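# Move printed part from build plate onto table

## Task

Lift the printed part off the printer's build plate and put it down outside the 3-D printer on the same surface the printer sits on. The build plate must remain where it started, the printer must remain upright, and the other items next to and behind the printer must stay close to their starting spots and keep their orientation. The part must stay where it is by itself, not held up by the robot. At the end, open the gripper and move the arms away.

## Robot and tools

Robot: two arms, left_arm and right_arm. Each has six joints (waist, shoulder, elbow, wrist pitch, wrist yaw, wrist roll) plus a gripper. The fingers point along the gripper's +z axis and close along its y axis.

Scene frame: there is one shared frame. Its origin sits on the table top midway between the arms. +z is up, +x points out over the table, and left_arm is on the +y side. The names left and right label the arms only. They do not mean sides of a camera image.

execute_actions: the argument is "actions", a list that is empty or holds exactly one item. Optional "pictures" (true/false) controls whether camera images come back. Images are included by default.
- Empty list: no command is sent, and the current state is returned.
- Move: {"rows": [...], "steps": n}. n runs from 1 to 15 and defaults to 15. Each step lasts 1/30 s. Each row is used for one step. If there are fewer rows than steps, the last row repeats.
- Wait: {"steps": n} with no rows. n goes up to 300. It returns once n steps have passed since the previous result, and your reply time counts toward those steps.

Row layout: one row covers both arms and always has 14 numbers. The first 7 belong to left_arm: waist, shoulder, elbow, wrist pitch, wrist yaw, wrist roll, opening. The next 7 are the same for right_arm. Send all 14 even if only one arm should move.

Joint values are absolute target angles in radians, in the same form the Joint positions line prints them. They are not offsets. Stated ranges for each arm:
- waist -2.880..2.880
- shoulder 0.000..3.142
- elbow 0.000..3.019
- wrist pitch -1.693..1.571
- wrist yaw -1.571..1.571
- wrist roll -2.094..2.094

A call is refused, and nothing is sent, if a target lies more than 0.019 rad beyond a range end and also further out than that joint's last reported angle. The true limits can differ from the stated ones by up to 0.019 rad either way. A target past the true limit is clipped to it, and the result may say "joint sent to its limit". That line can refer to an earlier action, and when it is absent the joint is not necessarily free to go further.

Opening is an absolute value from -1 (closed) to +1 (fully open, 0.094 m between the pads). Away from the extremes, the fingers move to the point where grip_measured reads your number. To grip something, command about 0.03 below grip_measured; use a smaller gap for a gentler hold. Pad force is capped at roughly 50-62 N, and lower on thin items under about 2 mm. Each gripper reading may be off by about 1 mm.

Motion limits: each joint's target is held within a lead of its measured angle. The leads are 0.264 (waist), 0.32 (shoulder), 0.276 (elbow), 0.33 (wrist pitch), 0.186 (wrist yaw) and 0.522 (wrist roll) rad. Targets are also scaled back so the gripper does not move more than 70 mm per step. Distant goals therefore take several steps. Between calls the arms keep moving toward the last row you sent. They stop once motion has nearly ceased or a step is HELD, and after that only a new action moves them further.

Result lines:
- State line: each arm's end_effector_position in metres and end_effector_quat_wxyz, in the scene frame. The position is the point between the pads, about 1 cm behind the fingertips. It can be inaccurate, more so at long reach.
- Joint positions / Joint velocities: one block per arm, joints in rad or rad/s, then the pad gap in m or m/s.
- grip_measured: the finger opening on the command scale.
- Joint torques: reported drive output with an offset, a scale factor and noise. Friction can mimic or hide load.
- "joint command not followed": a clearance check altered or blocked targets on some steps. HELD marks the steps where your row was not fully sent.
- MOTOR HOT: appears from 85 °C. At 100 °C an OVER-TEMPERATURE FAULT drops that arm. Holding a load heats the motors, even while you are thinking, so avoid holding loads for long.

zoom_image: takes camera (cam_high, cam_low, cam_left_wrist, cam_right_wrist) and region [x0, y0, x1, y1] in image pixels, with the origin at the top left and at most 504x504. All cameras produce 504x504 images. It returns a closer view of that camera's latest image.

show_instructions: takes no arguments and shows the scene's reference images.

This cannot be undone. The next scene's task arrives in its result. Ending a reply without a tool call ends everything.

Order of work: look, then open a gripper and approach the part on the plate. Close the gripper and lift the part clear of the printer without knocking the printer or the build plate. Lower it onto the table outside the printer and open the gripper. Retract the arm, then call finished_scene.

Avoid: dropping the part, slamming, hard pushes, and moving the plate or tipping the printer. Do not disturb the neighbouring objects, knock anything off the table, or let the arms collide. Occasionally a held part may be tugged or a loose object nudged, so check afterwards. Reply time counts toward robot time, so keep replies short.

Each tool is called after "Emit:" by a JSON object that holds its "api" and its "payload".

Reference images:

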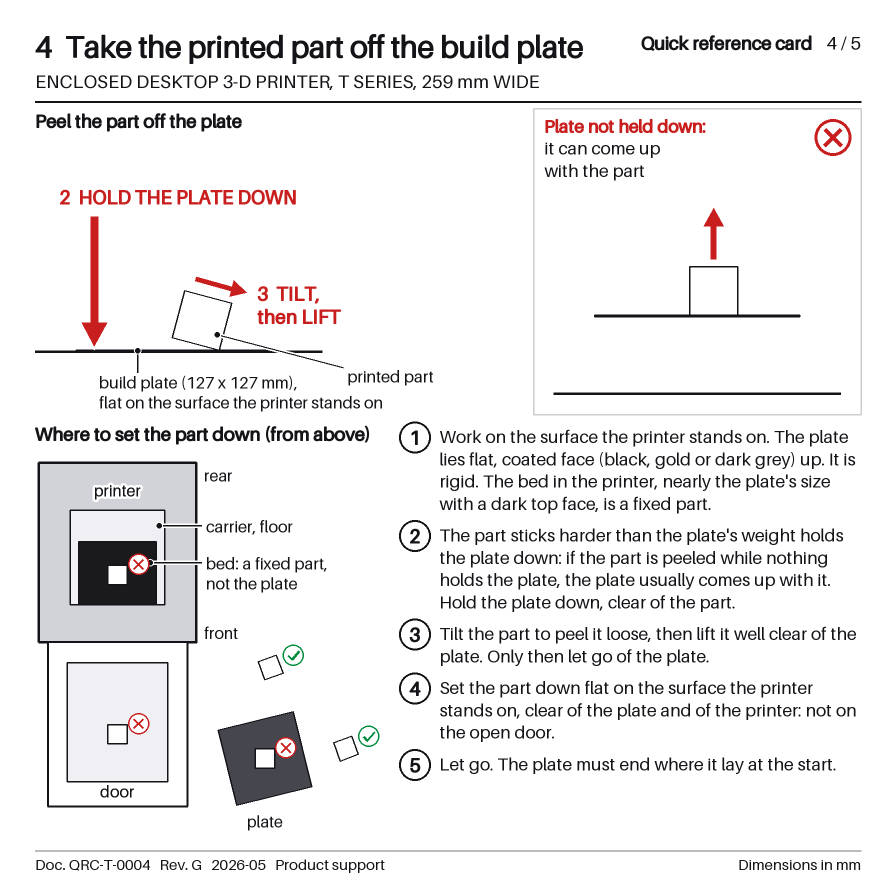

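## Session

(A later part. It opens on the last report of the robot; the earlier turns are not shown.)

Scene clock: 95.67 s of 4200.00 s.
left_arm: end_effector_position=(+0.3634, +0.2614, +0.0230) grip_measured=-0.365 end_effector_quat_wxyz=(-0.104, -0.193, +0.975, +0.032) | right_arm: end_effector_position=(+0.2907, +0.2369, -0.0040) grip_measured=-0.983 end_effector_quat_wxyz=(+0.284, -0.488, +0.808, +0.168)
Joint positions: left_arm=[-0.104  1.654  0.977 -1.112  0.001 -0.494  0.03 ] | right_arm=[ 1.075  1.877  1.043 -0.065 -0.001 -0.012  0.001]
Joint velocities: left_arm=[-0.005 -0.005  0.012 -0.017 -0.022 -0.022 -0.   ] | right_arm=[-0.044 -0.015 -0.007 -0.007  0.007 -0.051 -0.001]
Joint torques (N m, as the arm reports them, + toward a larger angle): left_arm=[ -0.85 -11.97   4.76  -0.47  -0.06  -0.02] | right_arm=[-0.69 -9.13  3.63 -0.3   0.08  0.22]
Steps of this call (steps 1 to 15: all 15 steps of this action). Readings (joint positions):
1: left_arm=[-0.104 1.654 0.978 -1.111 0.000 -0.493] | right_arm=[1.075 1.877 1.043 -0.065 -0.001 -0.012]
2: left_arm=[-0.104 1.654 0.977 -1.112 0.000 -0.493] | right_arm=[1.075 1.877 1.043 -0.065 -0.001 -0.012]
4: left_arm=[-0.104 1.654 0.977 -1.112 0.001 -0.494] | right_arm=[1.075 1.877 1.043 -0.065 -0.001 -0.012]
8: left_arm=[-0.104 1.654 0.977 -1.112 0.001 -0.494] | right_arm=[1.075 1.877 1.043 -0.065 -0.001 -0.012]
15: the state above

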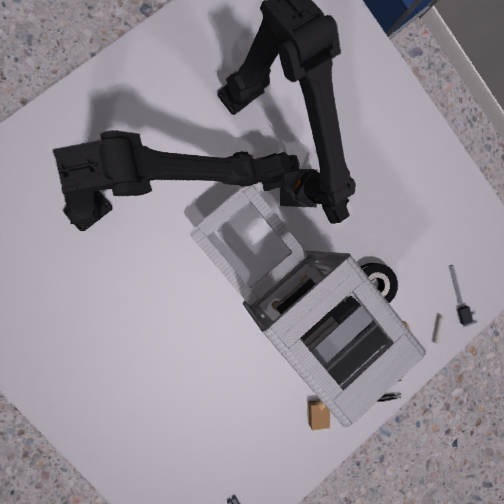

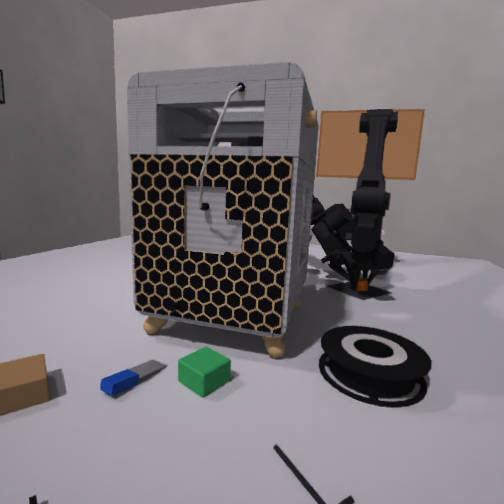

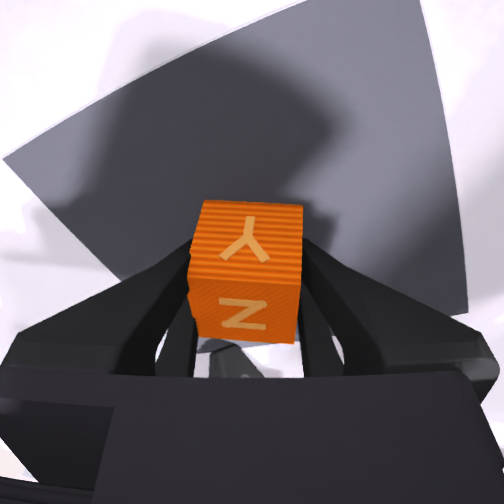

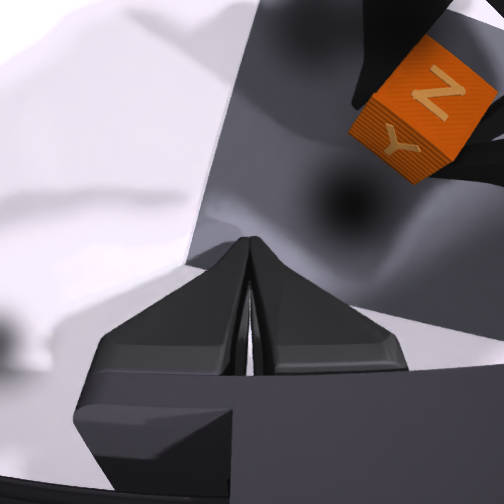

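Emit:
{"api": "execute_actions", "payload": {"actions": [{"rows":[[-0.085,1.69,1.03,-1.15,0,-0.5,-0.42,1.07,1.97,1.0,-0.12,0,0,-1],[-0.085,1.70,1.05,-1.17,0,-0.5,-0.42,1.07,1.97,1.0,-0.12,0,0,-1],[-0.085,1.71,1.06,-1.19,0,-0.5,-0.42,1.07,1.97,1.0,-0.12,0,0,-1],[-0.085,1.72,1.07,-1.21,0,-0.5,-0.42,1.07,1.97,1.0,-0.12,0,0,-1],[-0.085,1.73,1.085,-1.23,0,-0.5,-0.42,1.07,1.97,1.0,-0.12,0,0,-1]]}]}}

Scene clock: 112.63 s of 4200.00 s.
left_arm: end_effector_position=(+0.3646, +0.2633, +0.0247) grip_measured=-0.365 end_effector_quat_wxyz=(-0.149, -0.195, +0.968, +0.043) | right_arm: end_effector_position=(+0.2907, +0.2369, -0.0040) grip_measured=-0.983 end_effector_quat_wxyz=(+0.284, -0.488, +0.808, +0.168)
Joint positions: left_arm=[-0.097  1.713  1.043 -1.213  0.004 -0.495  0.03 ] | right_arm=[ 1.075  1.877  1.043 -0.065 -0.001 -0.012  0.001]
Joint velocities: left_arm=[-0.005 -0.015 -0.012 -0.022 -0.022 -0.007  0.   ] | right_arm=[-0.015 -0.005 -0.002 -0.017 -0.051 -0.037 -0.001]
Joint torques (N m, as the arm reports them, + toward a larger angle): left_arm=[  0.64 -13.98   8.93  -1.02  -0.16  -0.02] | right_arm=[-0.86 -9.01  3.83 -0.15  0.06  0.19]
Steps of this call (steps 1 to 15: the robot went on to your last target; steps 16 to 90: nothing new was sent; then 13.47 s passed at rest; steps 91 to 105: all 15 steps of this action). Readings (joint positions):
91: left_arm=[-0.103 1.655 0.980 -1.115 0.002 -0.494] | right_arm=[1.075 1.877 1.043 -0.065 -0.001 -0.012]
92: left_arm=[-0.102 1.658 0.986 -1.126 0.004 -0.494] | right_arm=[1.075 1.877 1.043 -0.065 -0.001 -0.012]
94: left_arm=[-0.100 1.675 1.006 -1.158 0.004 -0.495] | right_arm=[1.075 1.877 1.043 -0.065 -0.001 -0.012]
98: left_arm=[-0.098 1.711 1.041 -1.210 0.004 -0.495] | right_arm=[1.075 1.877 1.043 -0.065 -0.001 -0.012]
105: the state above

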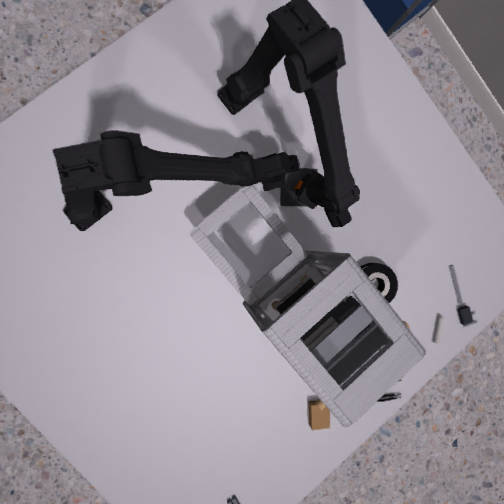

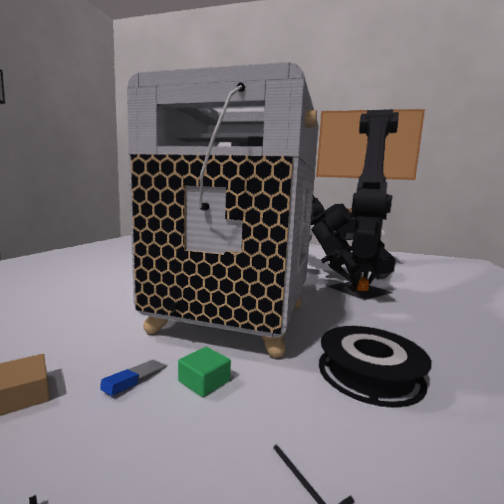

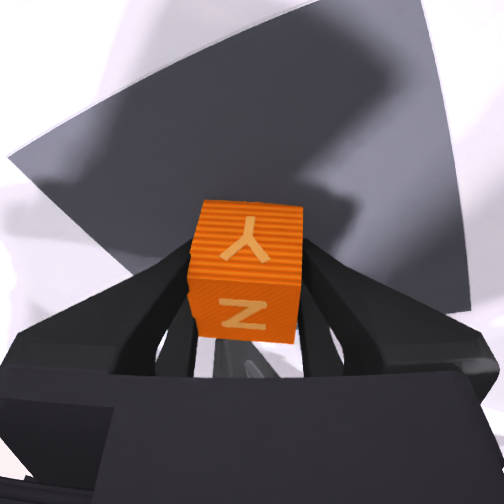

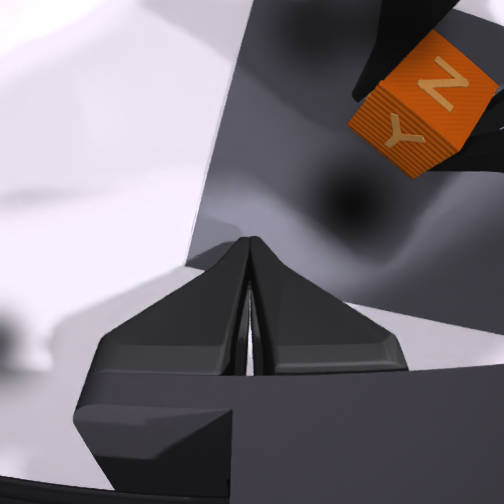

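Emit:
{"api": "execute_actions", "payload": {"actions": [{"rows":[[-0.085,1.66,0.98,-1.10,0,-0.5,-0.42,1.07,1.87,1.04,-0.06,0,0,-1]]}], "pictures": false}}

Emit:
{"api": "execute_actions", "payload": {"actions": [{"rows":[[-0.085,1.66,0.98,-1.10,0,-0.5,-0.42,1.07,1.82,1.04,-0.1,0,0,-1]]}], "pictures": false}}

Emit:
{"api": "execute_actions", "payload": {"actions": [{"rows":[[-0.085,1.66,0.98,-1.10,0,-0.5,-0.42,1.075,1.90,1.155,-0.06,0,0,-1]]}]}}

Emit:
{"api": "zoom_image", "payload": {"camera": "cam_high", "region": [240,130,360,230]}}

Scene clock: 121.53 s of 4200.00 s.
left_arm: end_effector_position=(+0.3668, +0.2633, +0.0232) grip_measured=-0.365 end_effector_quat_wxyz=(-0.104, -0.197, +0.974, +0.029) | right_arm: end_effector_position=(+0.2925, +0.2383, -0.0005) grip_measured=-0.983 end_effector_quat_wxyz=(+0.289, -0.487, +0.807, +0.169)
Joint positions: left_arm=[-0.096  1.66   0.985 -1.113  0.004 -0.496  0.03 ] | right_arm=[ 1.074  1.873  1.044 -0.059  0.001 -0.012  0.001]
Joint velocities: left_arm=[ 0.005 -0.005  0.007 -0.002  0.022 -0.022 -0.   ] | right_arm=[ 0.005 -0.005  0.012  0.007  0.037  0.066 -0.001]
Joint torques (N m, as the arm reports them, + toward a larger angle): left_arm=[  0.11 -15.51   5.72   0.23  -0.17   0.01] | right_arm=[ -0.55 -15.31   6.44   1.9   -0.02   0.2 ]
Steps of this call (steps 1 to 15: the robot went on to your last target; steps 16 to 90: nothing new was sent; then 5.40 s passed at rest; steps 91 to 105: all 15 steps of this action). Readings (joint positions):
91: left_arm=[-0.097 1.708 1.033 -1.194 0.004 -0.495] | right_arm=[1.075 1.873 1.044 -0.060 0.001 -0.012]
92: left_arm=[-0.097 1.691 1.019 -1.172 0.004 -0.495] | right_arm=[1.075 1.873 1.044 -0.059 0.001 -0.012]
94: left_arm=[-0.097 1.666 0.994 -1.131 0.004 -0.495] | right_arm=[1.074 1.873 1.044 -0.059 0.001 -0.012]
98: left_arm=[-0.097 1.660 0.985 -1.115 0.004 -0.496] | right_arm=[1.074 1.873 1.044 -0.059 0.001 -0.012]
105: the state above

Scene clock: 122.03 s of 4200.00 s.
left_arm: end_effector_position=(+0.3673, +0.2637, +0.0231) grip_measured=-0.365 end_effector_quat_wxyz=(-0.103, -0.198, +0.974, +0.029) | right_arm: end_effector_position=(+0.2907, +0.2349, +0.0061) grip_measured=-0.983 end_effector_quat_wxyz=(+0.284, -0.488, +0.809, +0.166)
Joint positions: left_arm=[-0.095  1.66   0.985 -1.111  0.004 -0.496  0.03 ] | right_arm=[ 1.074  1.853  1.044 -0.092  0.001 -0.012  0.001]
Joint velocities: left_arm=[ 0.005  0.005  0.022 -0.007 -0.037  0.051 -0.   ] | right_arm=[-0.015 -0.005 -0.002 -0.012 -0.051  0.022 -0.001]
Joint torques (N m, as the arm reports them, + toward a larger angle): left_arm=[  0.22 -14.65   5.67   0.21  -0.2   -0.01] | right_arm=[ -0.5  -17.52   6.51   1.57   0.     0.21]
Steps of this call (steps 1 to 15: all 15 steps of this action). Readings (joint positions):
1: left_arm=[-0.096 1.660 0.985 -1.113 0.004 -0.496] | right_arm=[1.074 1.871 1.044 -0.064 0.001 -0.012]
2: left_arm=[-0.096 1.660 0.985 -1.113 0.004 -0.496] | right_arm=[1.074 1.867 1.044 -0.073 0.001 -0.012]
4: left_arm=[-0.096 1.660 0.985 -1.112 0.004 -0.496] | right_arm=[1.074 1.861 1.044 -0.087 0.001 -0.012]
8: left_arm=[-0.095 1.660 0.985 -1.111 0.004 -0.496] | right_arm=[1.074 1.853 1.044 -0.091 0.001 -0.012]
15: the state above

Scene clock: 122.53 s of 4200.00 s.
left_arm: end_effector_position=(+0.3673, +0.2637, +0.0231) grip_measured=-0.365 end_effector_quat_wxyz=(-0.103, -0.198, +0.974, +0.029) | right_arm: end_effector_position=(+0.3035, +0.2585, +0.0144) grip_measured=-0.983 end_effector_quat_wxyz=(+0.301, -0.484, +0.803, +0.176)
Joint positions: left_arm=[-0.095  1.66   0.985 -1.111  0.004 -0.496  0.03 ] | right_arm=[ 1.074  1.886  1.104 -0.077  0.001 -0.012  0.001]
Joint velocities: left_arm=[-0.005 -0.015 -0.007 -0.002 -0.022  0.037  0.001] | right_arm=[ 0.024 -0.015 -0.012  0.002  0.066 -0.066 -0.   ]
Joint torques (N m, as the arm reports them, + toward a larger angle): left_arm=[  0.26 -14.75   5.64   0.12  -0.21  -0.01] | right_arm=[ -0.43 -14.75  10.66   2.65  -0.01   0.19]
Steps of this call (steps 1 to 15: all 15 steps of this action). Readings (joint positions):
1: left_arm=[-0.095 1.660 0.985 -1.111 0.004 -0.496] | right_arm=[1.074 1.855 1.049 -0.092 0.001 -0.012]
2: left_arm=[-0.095 1.660 0.985 -1.111 0.004 -0.496] | right_arm=[1.074 1.862 1.059 -0.091 0.001 -0.012]
4: left_arm=[-0.095 1.660 0.985 -1.111 0.004 -0.496] | right_arm=[1.074 1.877 1.085 -0.084 0.001 -0.012]
8: left_arm=[-0.095 1.660 0.985 -1.111 0.004 -0.496] | right_arm=[1.074 1.886 1.104 -0.077 0.001 -0.012]
15: the state above

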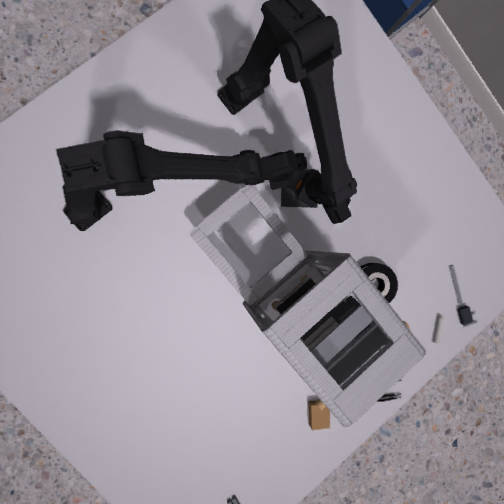

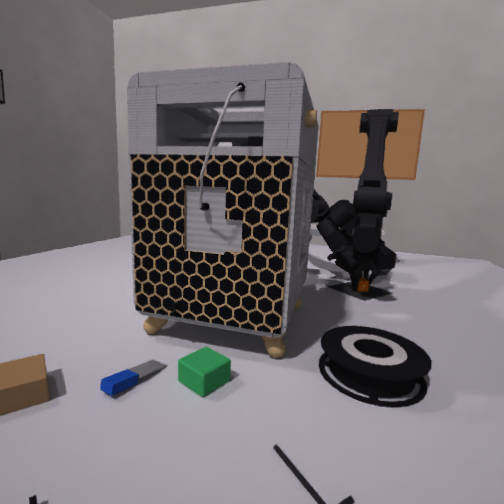

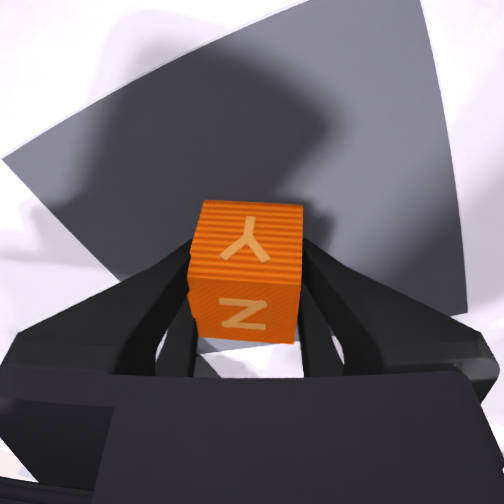

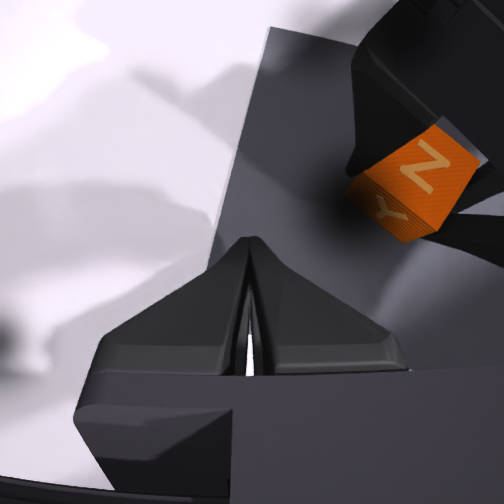

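Region (240, 130, 360, 230) of cam_high's 504x504 image, scaled by 4.200, with more detail than that image has.

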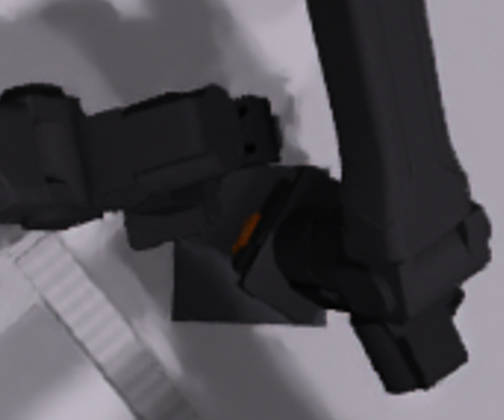

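Emit:
{"api": "execute_actions", "payload": {"actions": [{"rows":[[-0.085,1.66,0.98,-1.14,0,-0.5,-0.42,1.065,1.94,1.155,-0.12,0,0,-1]]}], "pictures": false}}

Emit:
{"api": "execute_actions", "payload": {"actions": [{"rows":[[-0.085,1.66,0.98,-1.14,0,-0.5,-0.42,1.065,2.0,1.13,-0.12,0,0,-1]]}]}}

Emit:
{"api": "zoom_image", "payload": {"camera": "cam_low", "region": [300,210,410,310]}}

Scene clock: 132.90 s of 4200.00 s.
left_arm: end_effector_position=(+0.3639, +0.2649, +0.0238) grip_measured=-0.365 end_effector_quat_wxyz=(-0.110, -0.199, +0.973, +0.031) | right_arm: end_effector_position=(+0.3026, +0.2552, +0.0002) grip_measured=-0.983 end_effector_quat_wxyz=(+0.284, -0.487, +0.809, +0.167)
Joint positions: left_arm=[-0.093  1.66   0.985 -1.126  0.004 -0.496  0.03 ] | right_arm=[ 1.072  1.909  1.115 -0.105 -0.001 -0.012  0.001]
Joint velocities: left_arm=[-0.015  0.005  0.012 -0.007 -0.037 -0.022  0.001] | right_arm=[ 0.015  0.005 -0.012 -0.002 -0.037  0.051 -0.001]
Joint torques (N m, as the arm reports them, + toward a larger angle): left_arm=[ -0.12 -14.48   5.52  -0.72  -0.16   0.  ] | right_arm=[ -0.88 -13.82   9.78   1.28   0.11   0.21]
Steps of this call (steps 1 to 15: the robot went on to your last target; steps 16 to 90: nothing new was sent; then 6.87 s passed at rest; steps 91 to 105: all 15 steps of this action). Readings (joint positions):
91: left_arm=[-0.095 1.660 0.985 -1.115 0.004 -0.496] | right_arm=[1.074 1.888 1.105 -0.084 0.001 -0.012]
92: left_arm=[-0.095 1.660 0.985 -1.119 0.004 -0.496] | right_arm=[1.074 1.891 1.107 -0.093 0.001 -0.012]
94: left_arm=[-0.095 1.660 0.985 -1.125 0.004 -0.496] | right_arm=[1.073 1.903 1.109 -0.103 0.001 -0.012]
98: left_arm=[-0.093 1.660 0.985 -1.126 0.004 -0.496] | right_arm=[1.072 1.909 1.115 -0.104 -0.001 -0.012]
105: the state above

Scene clock: 133.40 s of 4200.00 s.
left_arm: end_effector_position=(+0.3640, +0.2661, +0.0238) grip_measured=-0.365 end_effector_quat_wxyz=(-0.110, -0.200, +0.973, +0.032) | right_arm: end_effector_position=(+0.3028, +0.2563, -0.0029) grip_measured=-0.983 end_effector_quat_wxyz=(+0.282, -0.488, +0.809, +0.168)
Joint positions: left_arm=[-0.091  1.66   0.985 -1.126  0.002 -0.496  0.03 ] | right_arm=[ 1.072  1.917  1.119 -0.104 -0.004 -0.012  0.001]
Joint velocities: left_arm=[-0.005 -0.005  0.002 -0.017  0.037 -0.066 -0.002] | right_arm=[-0.024 -0.015 -0.012  0.007 -0.051 -0.037 -0.   ]
Joint torques (N m, as the arm reports them, + toward a larger angle): left_arm=[ -0.37 -15.11   5.6   -0.8   -0.13  -0.02] | right_arm=[ -0.87 -10.07   7.62   1.22   0.19   0.17]
Steps of this call (steps 1 to 15: all 15 steps of this action). Readings (joint positions):
1: left_arm=[-0.093 1.660 0.985 -1.126 0.004 -0.496] | right_arm=[1.072 1.913 1.115 -0.105 -0.001 -0.012]
2: left_arm=[-0.093 1.660 0.985 -1.126 0.003 -0.496] | right_arm=[1.072 1.915 1.116 -0.104 -0.002 -0.012]
4: left_arm=[-0.092 1.660 0.985 -1.126 0.002 -0.496] | right_arm=[1.072 1.917 1.118 -0.104 -0.003 -0.012]
8: left_arm=[-0.091 1.660 0.985 -1.126 0.002 -0.496] | right_arm=[1.072 1.917 1.119 -0.104 -0.004 -0.012]
15: the state above

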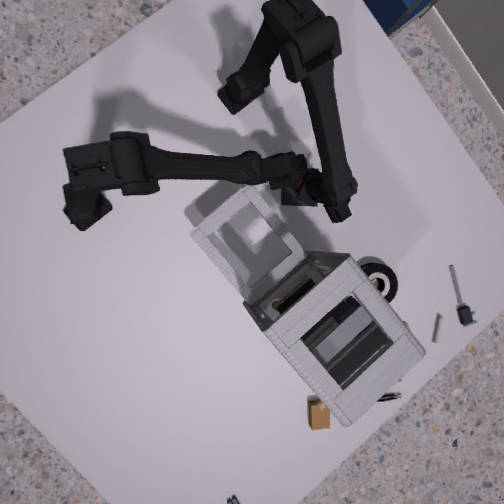

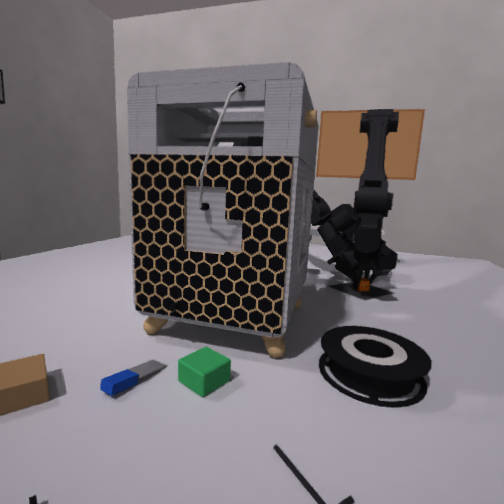

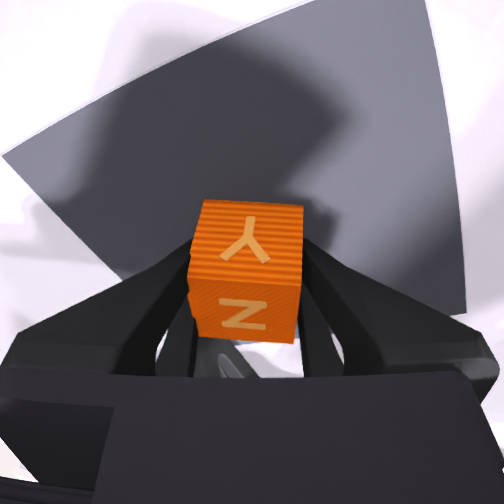

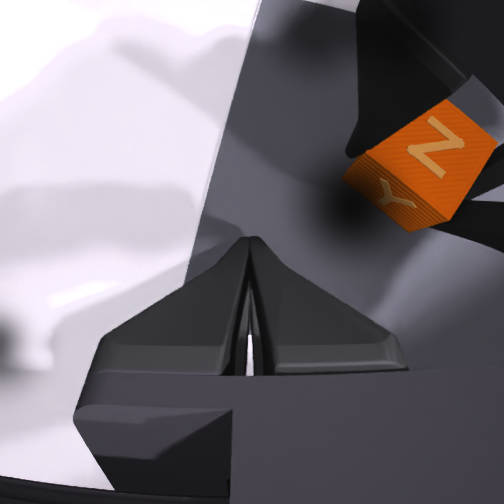

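Region (300, 210, 410, 310) of cam_low's 504x504 image, scaled by 4.582, with more detail than that image has; it fills the top 458 rows of this view, and the rest is white.

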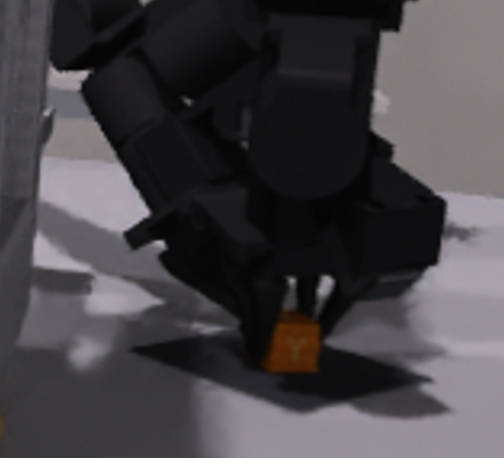

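On the plate now. Tilt.

Emit:
{"api": "execute_actions", "payload": {"actions": [{"rows":[[-0.09,1.69,1.03,-1.15,0,-0.5,-0.42,1.07,2.0,1.1,-0.14,0,0,-1],[-0.09,1.71,1.06,-1.19,0,-0.5,-0.42,1.07,2.0,1.1,-0.14,0,0,-1],[-0.09,1.73,1.085,-1.23,0,-0.5,-0.42,1.07,2.0,1.1,-0.14,0,0,-1]]}], "pictures": false}}

Emit:
{"api": "execute_actions", "payload": {"actions": [{"rows":[[-0.09,1.76,1.12,-1.28,0,-0.5,-0.42,1.07,2.0,1.1,-0.14,0,0,-1],[-0.09,1.76,1.12,-1.28,0,-0.5,-0.42,1.07,2.0,1.1,-0.14,0,0,-1],[-0.09,1.79,1.155,-1.33,0,-0.5,-0.42,1.07,2.0,1.1,-0.14,0,0,-1]]}]}}

Scene clock: 141.23 s of 4200.00 s.
left_arm: end_effector_position=(+0.3657, +0.2660, +0.0244) grip_measured=-0.365 end_effector_quat_wxyz=(-0.148, -0.199, +0.968, +0.044) | right_arm: end_effector_position=(+0.3027, +0.2561, -0.0032) grip_measured=-0.983 end_effector_quat_wxyz=(+0.282, -0.488, +0.809, +0.167)
Joint positions: left_arm=[-0.091  1.714  1.044 -1.211  0.002 -0.496  0.03 ] | right_arm=[ 1.072  1.917  1.119 -0.105 -0.003 -0.012  0.001]
Joint velocities: left_arm=[-0.024 -0.005 -0.002 -0.007 -0.007 -0.007  0.   ] | right_arm=[-0.015 -0.005  0.002 -0.002 -0.066  0.037  0.   ]
Joint torques (N m, as the arm reports them, + toward a larger angle): left_arm=[ -0.39 -14.45   8.87  -1.05  -0.05  -0.01] | right_arm=[-0.51 -9.85  5.57  0.38  0.17  0.23]
Steps of this call (steps 1 to 15: the robot went on to your last target; steps 16 to 90: nothing new was sent; then 4.33 s passed at rest; steps 91 to 105: all 15 steps of this action). Readings (joint positions):
91: left_arm=[-0.091 1.661 0.986 -1.126 0.002 -0.496] | right_arm=[1.072 1.917 1.119 -0.104 -0.004 -0.012]
92: left_arm=[-0.091 1.665 0.991 -1.134 0.002 -0.496] | right_arm=[1.072 1.917 1.119 -0.105 -0.004 -0.012]
94: left_arm=[-0.091 1.689 1.019 -1.175 0.002 -0.496] | right_arm=[1.072 1.917 1.119 -0.105 -0.004 -0.012]
98: left_arm=[-0.091 1.714 1.043 -1.211 0.002 -0.496] | right_arm=[1.072 1.917 1.119 -0.105 -0.003 -0.012]
105: the state above

Scene clock: 141.73 s of 4200.00 s.
left_arm: end_effector_position=(+0.3675, +0.2658, +0.0266) grip_measured=-0.365 end_effector_quat_wxyz=(-0.193, -0.197, +0.959, +0.057) | right_arm: end_effector_position=(+0.3029, +0.2560, -0.0032) grip_measured=-0.983 end_effector_quat_wxyz=(+0.282, -0.487, +0.809, +0.167)
Joint positions: left_arm=[-0.091  1.775  1.112 -1.314  0.002 -0.496  0.03 ] | right_arm=[ 1.072  1.917  1.119 -0.105 -0.002 -0.011  0.001]
Joint velocities: left_arm=[-0.015 -0.005  0.002 -0.007  0.022 -0.022  0.   ] | right_arm=[ 0.005 -0.005  0.007 -0.002 -0.022  0.007  0.   ]
Joint torques (N m, as the arm reports them, + toward a larger angle): left_arm=[ -0.99 -14.98   8.77  -1.12  -0.02   0.  ] | right_arm=[ -0.53 -10.28   5.51   0.4    0.1    0.2 ]
Steps of this call (steps 1 to 15: all 15 steps of this action). Readings (joint positions):
1: left_arm=[-0.091 1.716 1.048 -1.220 0.002 -0.496] | right_arm=[1.072 1.917 1.119 -0.105 -0.004 -0.011]
2: left_arm=[-0.091 1.723 1.058 -1.234 0.002 -0.496] | right_arm=[1.072 1.917 1.119 -0.105 -0.004 -0.011]
4: left_arm=[-0.091 1.748 1.086 -1.276 0.002 -0.496] | right_arm=[1.072 1.917 1.119 -0.105 -0.003 -0.011]
8: left_arm=[-0.091 1.775 1.112 -1.314 0.002 -0.496] | right_arm=[1.072 1.917 1.119 -0.105 -0.002 -0.011]
15: the state above

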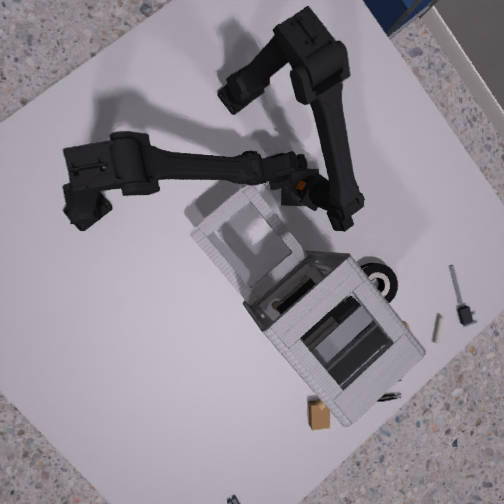

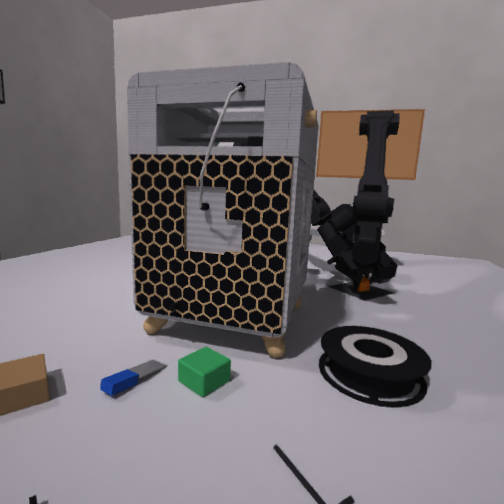

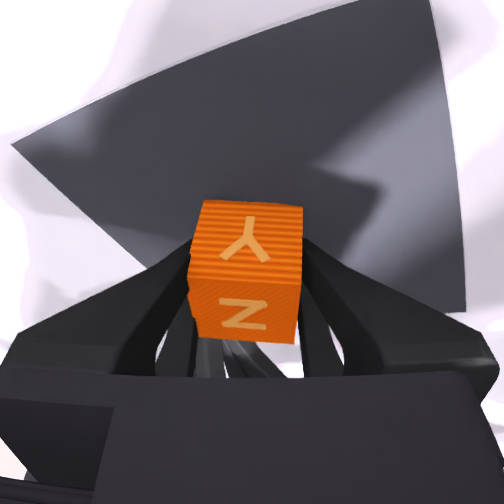

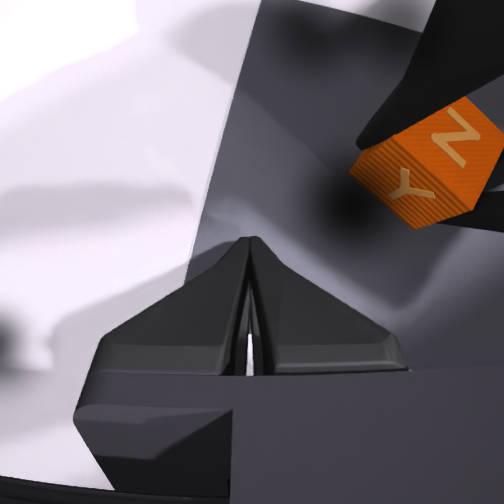

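Lift.

Emit:
{"api": "execute_actions", "payload": {"actions": [{"rows":[[-0.09,1.65,1.155,-1.33,0,-0.5,-0.42,1.07,2.0,1.1,-0.14,0,0,-1]]}]}}

Scene clock: 144.50 s of 4200.00 s.
left_arm: end_effector_position=(+0.3828, +0.2644, +0.0827) grip_measured=-0.365 end_effector_quat_wxyz=(-0.121, -0.200, +0.972, +0.036) | right_arm: end_effector_position=(+0.3032, +0.2562, -0.0035) grip_measured=-0.983 end_effector_quat_wxyz=(+0.282, -0.487, +0.809, +0.166)
Joint positions: left_arm=[-0.091  1.629  1.126 -1.322  0.002 -0.496  0.03 ] | right_arm=[ 1.072  1.919  1.12  -0.104 -0.001 -0.011  0.001]
Joint velocities: left_arm=[ 0.024 -0.005  0.032 -0.002 -0.022 -0.007 -0.   ] | right_arm=[-0.005 -0.005  0.007 -0.012 -0.022  0.007  0.   ]
Joint torques (N m, as the arm reports them, + toward a larger angle): left_arm=[ -0.27 -13.48   8.86  -0.6   -0.07  -0.02] | right_arm=[ -0.7  -10.1    5.61   0.45   0.09   0.2 ]
Steps of this call (steps 1 to 15: the robot went on to your last target; steps 16 to 68: nothing new was sent; steps 69 to 83: all 15 steps of this action). Readings (joint positions):
69: left_arm=[-0.091 1.768 1.112 -1.314 0.002 -0.496] | right_arm=[1.072 1.917 1.119 -0.105 -0.002 -0.011]
70: left_arm=[-0.091 1.757 1.112 -1.314 0.002 -0.496] | right_arm=[1.072 1.917 1.119 -0.105 -0.002 -0.011]
72: left_arm=[-0.091 1.719 1.112 -1.315 0.002 -0.496] | right_arm=[1.072 1.918 1.120 -0.104 -0.001 -0.011]
76: left_arm=[-0.091 1.642 1.118 -1.321 0.002 -0.496] | right_arm=[1.072 1.919 1.120 -0.104 -0.001 -0.011]
83: the state above

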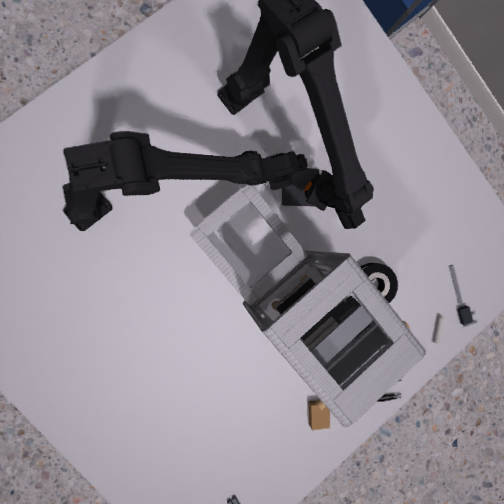

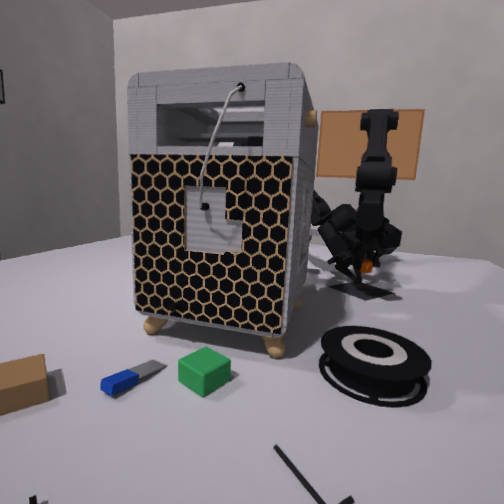

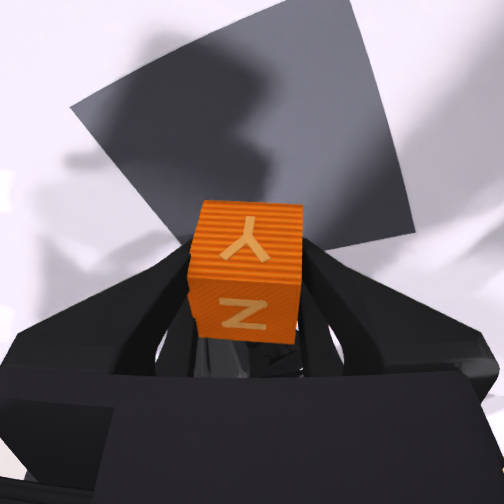

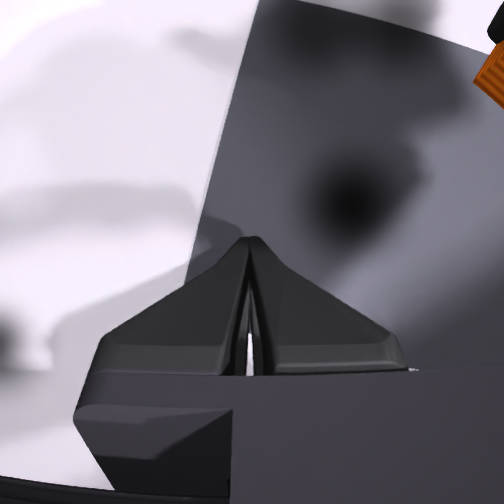

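Emit:
{"api": "execute_actions", "payload": {"actions": [{"rows":[[0.4,1.63,1.13,-1.3,0,-0.5,-0.42,1.07,1.9,1.12,-0.1,0,0,-1]]}], "pictures": false}}

Emit:
{"api": "execute_actions", "payload": {"actions": [{"rows":[[0.4,1.63,0.99,-1.11,0,-0.5,-0.42,1.07,1.7,1.1,-0.2,0,0,-1]]}], "pictures": false}}

Emit:
{"api": "execute_actions", "payload": {"actions": [{"rows":[[0.4,1.69,0.97,-1.1,0,-0.5,-0.42,1.07,1.4,0.95,-0.5,0,0,-1]]}], "pictures": false}}

Emit:
{"api": "execute_actions", "payload": {"actions": [{"rows":[[0.4,1.67,0.98,-1.1,0,-0.5,0.4,1.07,1.4,0.95,-0.5,0,0,-1]]}], "pictures": false}}

Emit:
{"api": "execute_actions", "payload": {"actions": [{"rows":[[0.4,1.35,0.98,-1.2,0,-0.5,0.4,1.07,1.4,0.95,-0.5,0,0,-1]]}]}}

Scene clock: 154.03 s of 4200.00 s.
left_arm: end_effector_position=(+0.3467, +0.4759, +0.0817) grip_measured=-0.366 end_effector_quat_wxyz=(-0.118, -0.461, +0.880, +0.004) | right_arm: end_effector_position=(+0.3039, +0.2575, +0.0000) grip_measured=-0.983 end_effector_quat_wxyz=(+0.286, -0.487, +0.808, +0.168)
Joint positions: left_arm=[ 0.469  1.629  1.126 -1.304 -0.005 -0.497  0.03 ] | right_arm=[ 1.072  1.914  1.12  -0.1   -0.001 -0.011  0.001]
Joint velocities: left_arm=[-0.21  -0.005 -0.007 -0.007  0.051  0.022  0.001] | right_arm=[ 0.005  0.005  0.017 -0.002 -0.007 -0.095 -0.001]
Joint torques (N m, as the arm reports them, + toward a larger angle): left_arm=[ -4.63 -15.53   7.09   0.01   0.27   0.01] | right_arm=[ -0.36 -17.32   6.91   1.84   0.08   0.19]
Steps of this call (steps 1 to 15: the robot went on to your last target; steps 16 to 90: nothing new was sent; then 6.03 s passed at rest; steps 91 to 105: all 15 steps of this action). Readings (joint positions):
91: left_arm=[-0.079 1.629 1.126 -1.321 0.005 -0.496] | right_arm=[1.072 1.915 1.120 -0.100 -0.001 -0.011]
92: left_arm=[-0.058 1.629 1.126 -1.319 0.006 -0.496] | right_arm=[1.072 1.914 1.120 -0.100 -0.001 -0.011]
94: left_arm=[0.021 1.629 1.126 -1.315 0.006 -0.496] | right_arm=[1.072 1.914 1.120 -0.100 -0.001 -0.011]
98: left_arm=[0.243 1.629 1.126 -1.308 0.006 -0.496] | right_arm=[1.072 1.914 1.120 -0.100 -0.001 -0.011]
105: the state above

Scene clock: 154.53 s of 4200.00 s.
left_arm: end_effector_position=(+0.3425, +0.4416, +0.0364) grip_measured=-0.366 end_effector_quat_wxyz=(-0.092, -0.428, +0.899, +0.005) | right_arm: end_effector_position=(+0.2990, +0.2485, +0.1138) grip_measured=-0.983 end_effector_quat_wxyz=(+0.332, -0.476, +0.791, +0.195)
Joint positions: left_arm=[ 0.393  1.621  0.984 -1.118 -0.001 -0.497  0.03 ] | right_arm=[ 1.072  1.685  1.096 -0.192 -0.001 -0.011  0.001]
Joint velocities: left_arm=[ 0.005  0.005 -0.007 -0.002 -0.007  0.022 -0.   ] | right_arm=[-0.015  0.054  0.017 -0.076  0.007  0.007  0.001]
Joint torques (N m, as the arm reports them, + toward a larger angle): left_arm=[  0.14 -13.8    6.55   0.38   0.06   0.02] | right_arm=[ -0.65 -13.17   8.23   1.91   0.11   0.2 ]
Steps of this call (steps 1 to 15: all 15 steps of this action). Readings (joint positions):
1: left_arm=[0.459 1.625 1.107 -1.262 -0.005 -0.497] | right_arm=[1.072 1.906 1.120 -0.112 -0.001 -0.011]
2: left_arm=[0.446 1.617 1.077 -1.200 -0.005 -0.497] | right_arm=[1.072 1.893 1.114 -0.134 -0.001 -0.011]
4: left_arm=[0.417 1.616 1.024 -1.144 -0.003 -0.497] | right_arm=[1.072 1.849 1.101 -0.167 -0.001 -0.011]
8: left_arm=[0.389 1.621 0.984 -1.128 -0.001 -0.497] | right_arm=[1.072 1.747 1.096 -0.191 -0.001 -0.011]
15: the state above

Scene clock: 155.03 s of 4200.00 s.
left_arm: end_effector_position=(+0.3405, +0.4411, +0.0215) grip_measured=-0.365 end_effector_quat_wxyz=(-0.108, -0.428, +0.897, +0.006) | right_arm: end_effector_position=(+0.2426, +0.1450, +0.1519) grip_measured=-0.983 end_effector_quat_wxyz=(+0.266, -0.490, +0.815, +0.157)
Joint positions: left_arm=[ 0.394  1.663  0.984 -1.109 -0.001 -0.497  0.03 ] | right_arm=[ 1.072  1.382  0.937 -0.497 -0.001 -0.011  0.001]
Joint velocities: left_arm=[ 0.015  0.005  0.002 -0.012  0.037 -0.037 -0.001] | right_arm=[-0.005  0.063  0.007 -0.002  0.007 -0.037 -0.001]
Joint torques (N m, as the arm reports them, + toward a larger angle): left_arm=[  0.11 -12.14   5.02  -0.04   0.06   0.  ] | right_arm=[-0.44 -8.96  9.33  1.71  0.09  0.22]
Steps of this call (steps 1 to 15: all 15 steps of this action). Readings (joint positions):
1: left_arm=[0.393 1.625 0.983 -1.117 -0.001 -0.497] | right_arm=[1.072 1.676 1.088 -0.226 -0.001 -0.011]
2: left_arm=[0.393 1.631 0.983 -1.114 -0.001 -0.497] | right_arm=[1.072 1.650 1.065 -0.283 -0.001 -0.011]
4: left_arm=[0.393 1.650 0.983 -1.110 -0.001 -0.497] | right_arm=[1.072 1.572 0.999 -0.390 -0.001 -0.011]
8: left_arm=[0.394 1.663 0.984 -1.109 -0.001 -0.497] | right_arm=[1.072 1.423 0.936 -0.495 -0.001 -0.011]
15: the state above

Scene clock: 155.53 s of 4200.00 s.
left_arm: end_effector_position=(+0.3395, +0.4433, +0.0236) grip_measured=+0.397 end_effector_quat_wxyz=(-0.107, -0.430, +0.896, +0.008) | right_arm: end_effector_position=(+0.2426, +0.1450, +0.1499) grip_measured=-0.983 end_effector_quat_wxyz=(+0.265, -0.491, +0.815, +0.156)
Joint positions: left_arm=[ 0.398  1.657  0.984 -1.112 -0.005 -0.497  0.066] | right_arm=[ 1.072  1.386  0.937 -0.497 -0.001 -0.011  0.001]
Joint velocities: left_arm=[-0.005  0.005 -0.022 -0.007  0.007  0.022  0.   ] | right_arm=[ 0.005 -0.015 -0.002 -0.002  0.051 -0.022  0.001]
Joint torques (N m, as the arm reports them, + toward a larger angle): left_arm=[ -0.2  -13.84   5.74   0.18   0.24   0.  ] | right_arm=[-0.28 -9.39  9.29  1.72  0.1   0.2 ]
Steps of this call (steps 1 to 15: all 15 steps of this action). Readings (joint positions):
1: left_arm=[0.394 1.662 0.984 -1.109 -0.001 -0.497] | right_arm=[1.072 1.383 0.937 -0.497 -0.001 -0.011]
2: left_arm=[0.395 1.660 0.984 -1.112 -0.005 -0.497] | right_arm=[1.072 1.384 0.937 -0.497 -0.001 -0.011]
4: left_arm=[0.398 1.658 0.984 -1.112 -0.005 -0.497] | right_arm=[1.072 1.386 0.937 -0.497 -0.001 -0.011]
8: left_arm=[0.398 1.657 0.984 -1.112 -0.005 -0.497] | right_arm=[1.072 1.386 0.937 -0.497 -0.001 -0.011]
15: the state above

Scene clock: 156.03 s of 4200.00 s.
left_arm: end_effector_position=(+0.3315, +0.4396, +0.1387) grip_measured=+0.398 end_effector_quat_wxyz=(+0.016, -0.433, +0.901, +0.001) | right_arm: end_effector_position=(+0.2426, +0.1450, +0.1499) grip_measured=-0.983 end_effector_quat_wxyz=(+0.265, -0.491, +0.815, +0.156)
Joint positions: left_arm=[ 0.398  1.317  0.97  -1.192 -0.003 -0.497  0.066] | right_arm=[ 1.072  1.386  0.937 -0.497 -0.001 -0.011  0.001]
Joint velocities: left_arm=[-0.005  0.308 -0.002 -0.007 -0.037  0.066 -0.   ] | right_arm=[ 0.005  0.005  0.012 -0.007 -0.051  0.022  0.   ]
Joint torques (N m, as the arm reports them, + toward a larger angle): left_arm=[-0.18 -9.49  8.43 -0.04  0.18  0.03] | right_arm=[-0.32 -8.98  9.27  1.79  0.08  0.2 ]
Steps of this call (steps 1 to 15: all 15 steps of this action). Readings (joint positions):
1: left_arm=[0.398 1.644 0.984 -1.118 -0.004 -0.497] | right_arm=[1.072 1.386 0.937 -0.497 -0.001 -0.011]
2: left_arm=[0.398 1.618 0.977 -1.132 -0.004 -0.497] | right_arm=[1.072 1.386 0.937 -0.497 -0.001 -0.011]
4: left_arm=[0.398 1.530 0.970 -1.160 -0.004 -0.497] | right_arm=[1.072 1.386 0.937 -0.497 -0.001 -0.011]
8: left_arm=[0.398 1.330 0.970 -1.185 -0.003 -0.497] | right_arm=[1.072 1.386 0.937 -0.497 -0.001 -0.011]
15: the state above

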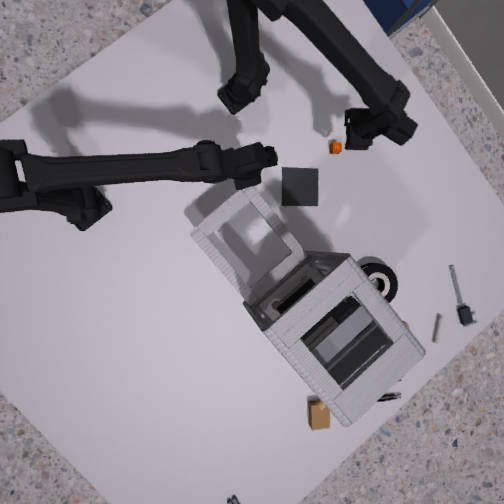

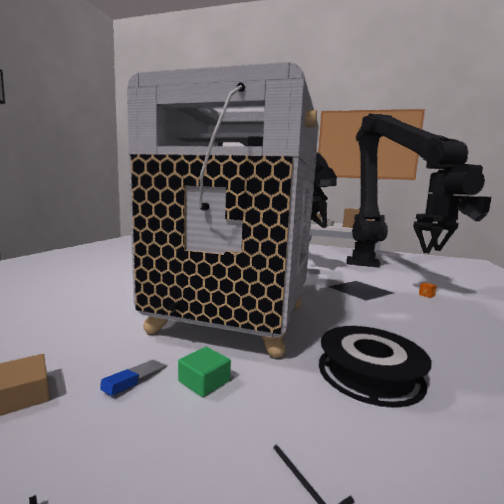

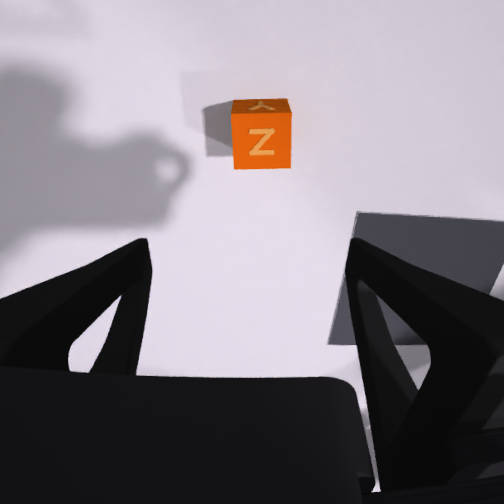

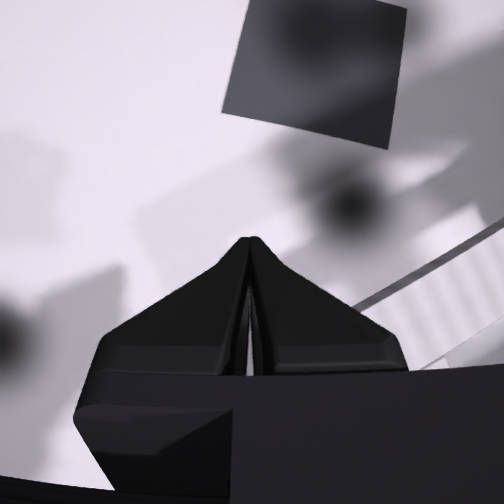

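Emit:
{"api": "finished_scene", "payload": {"scene": 1}}

The scene is finished: the task was done.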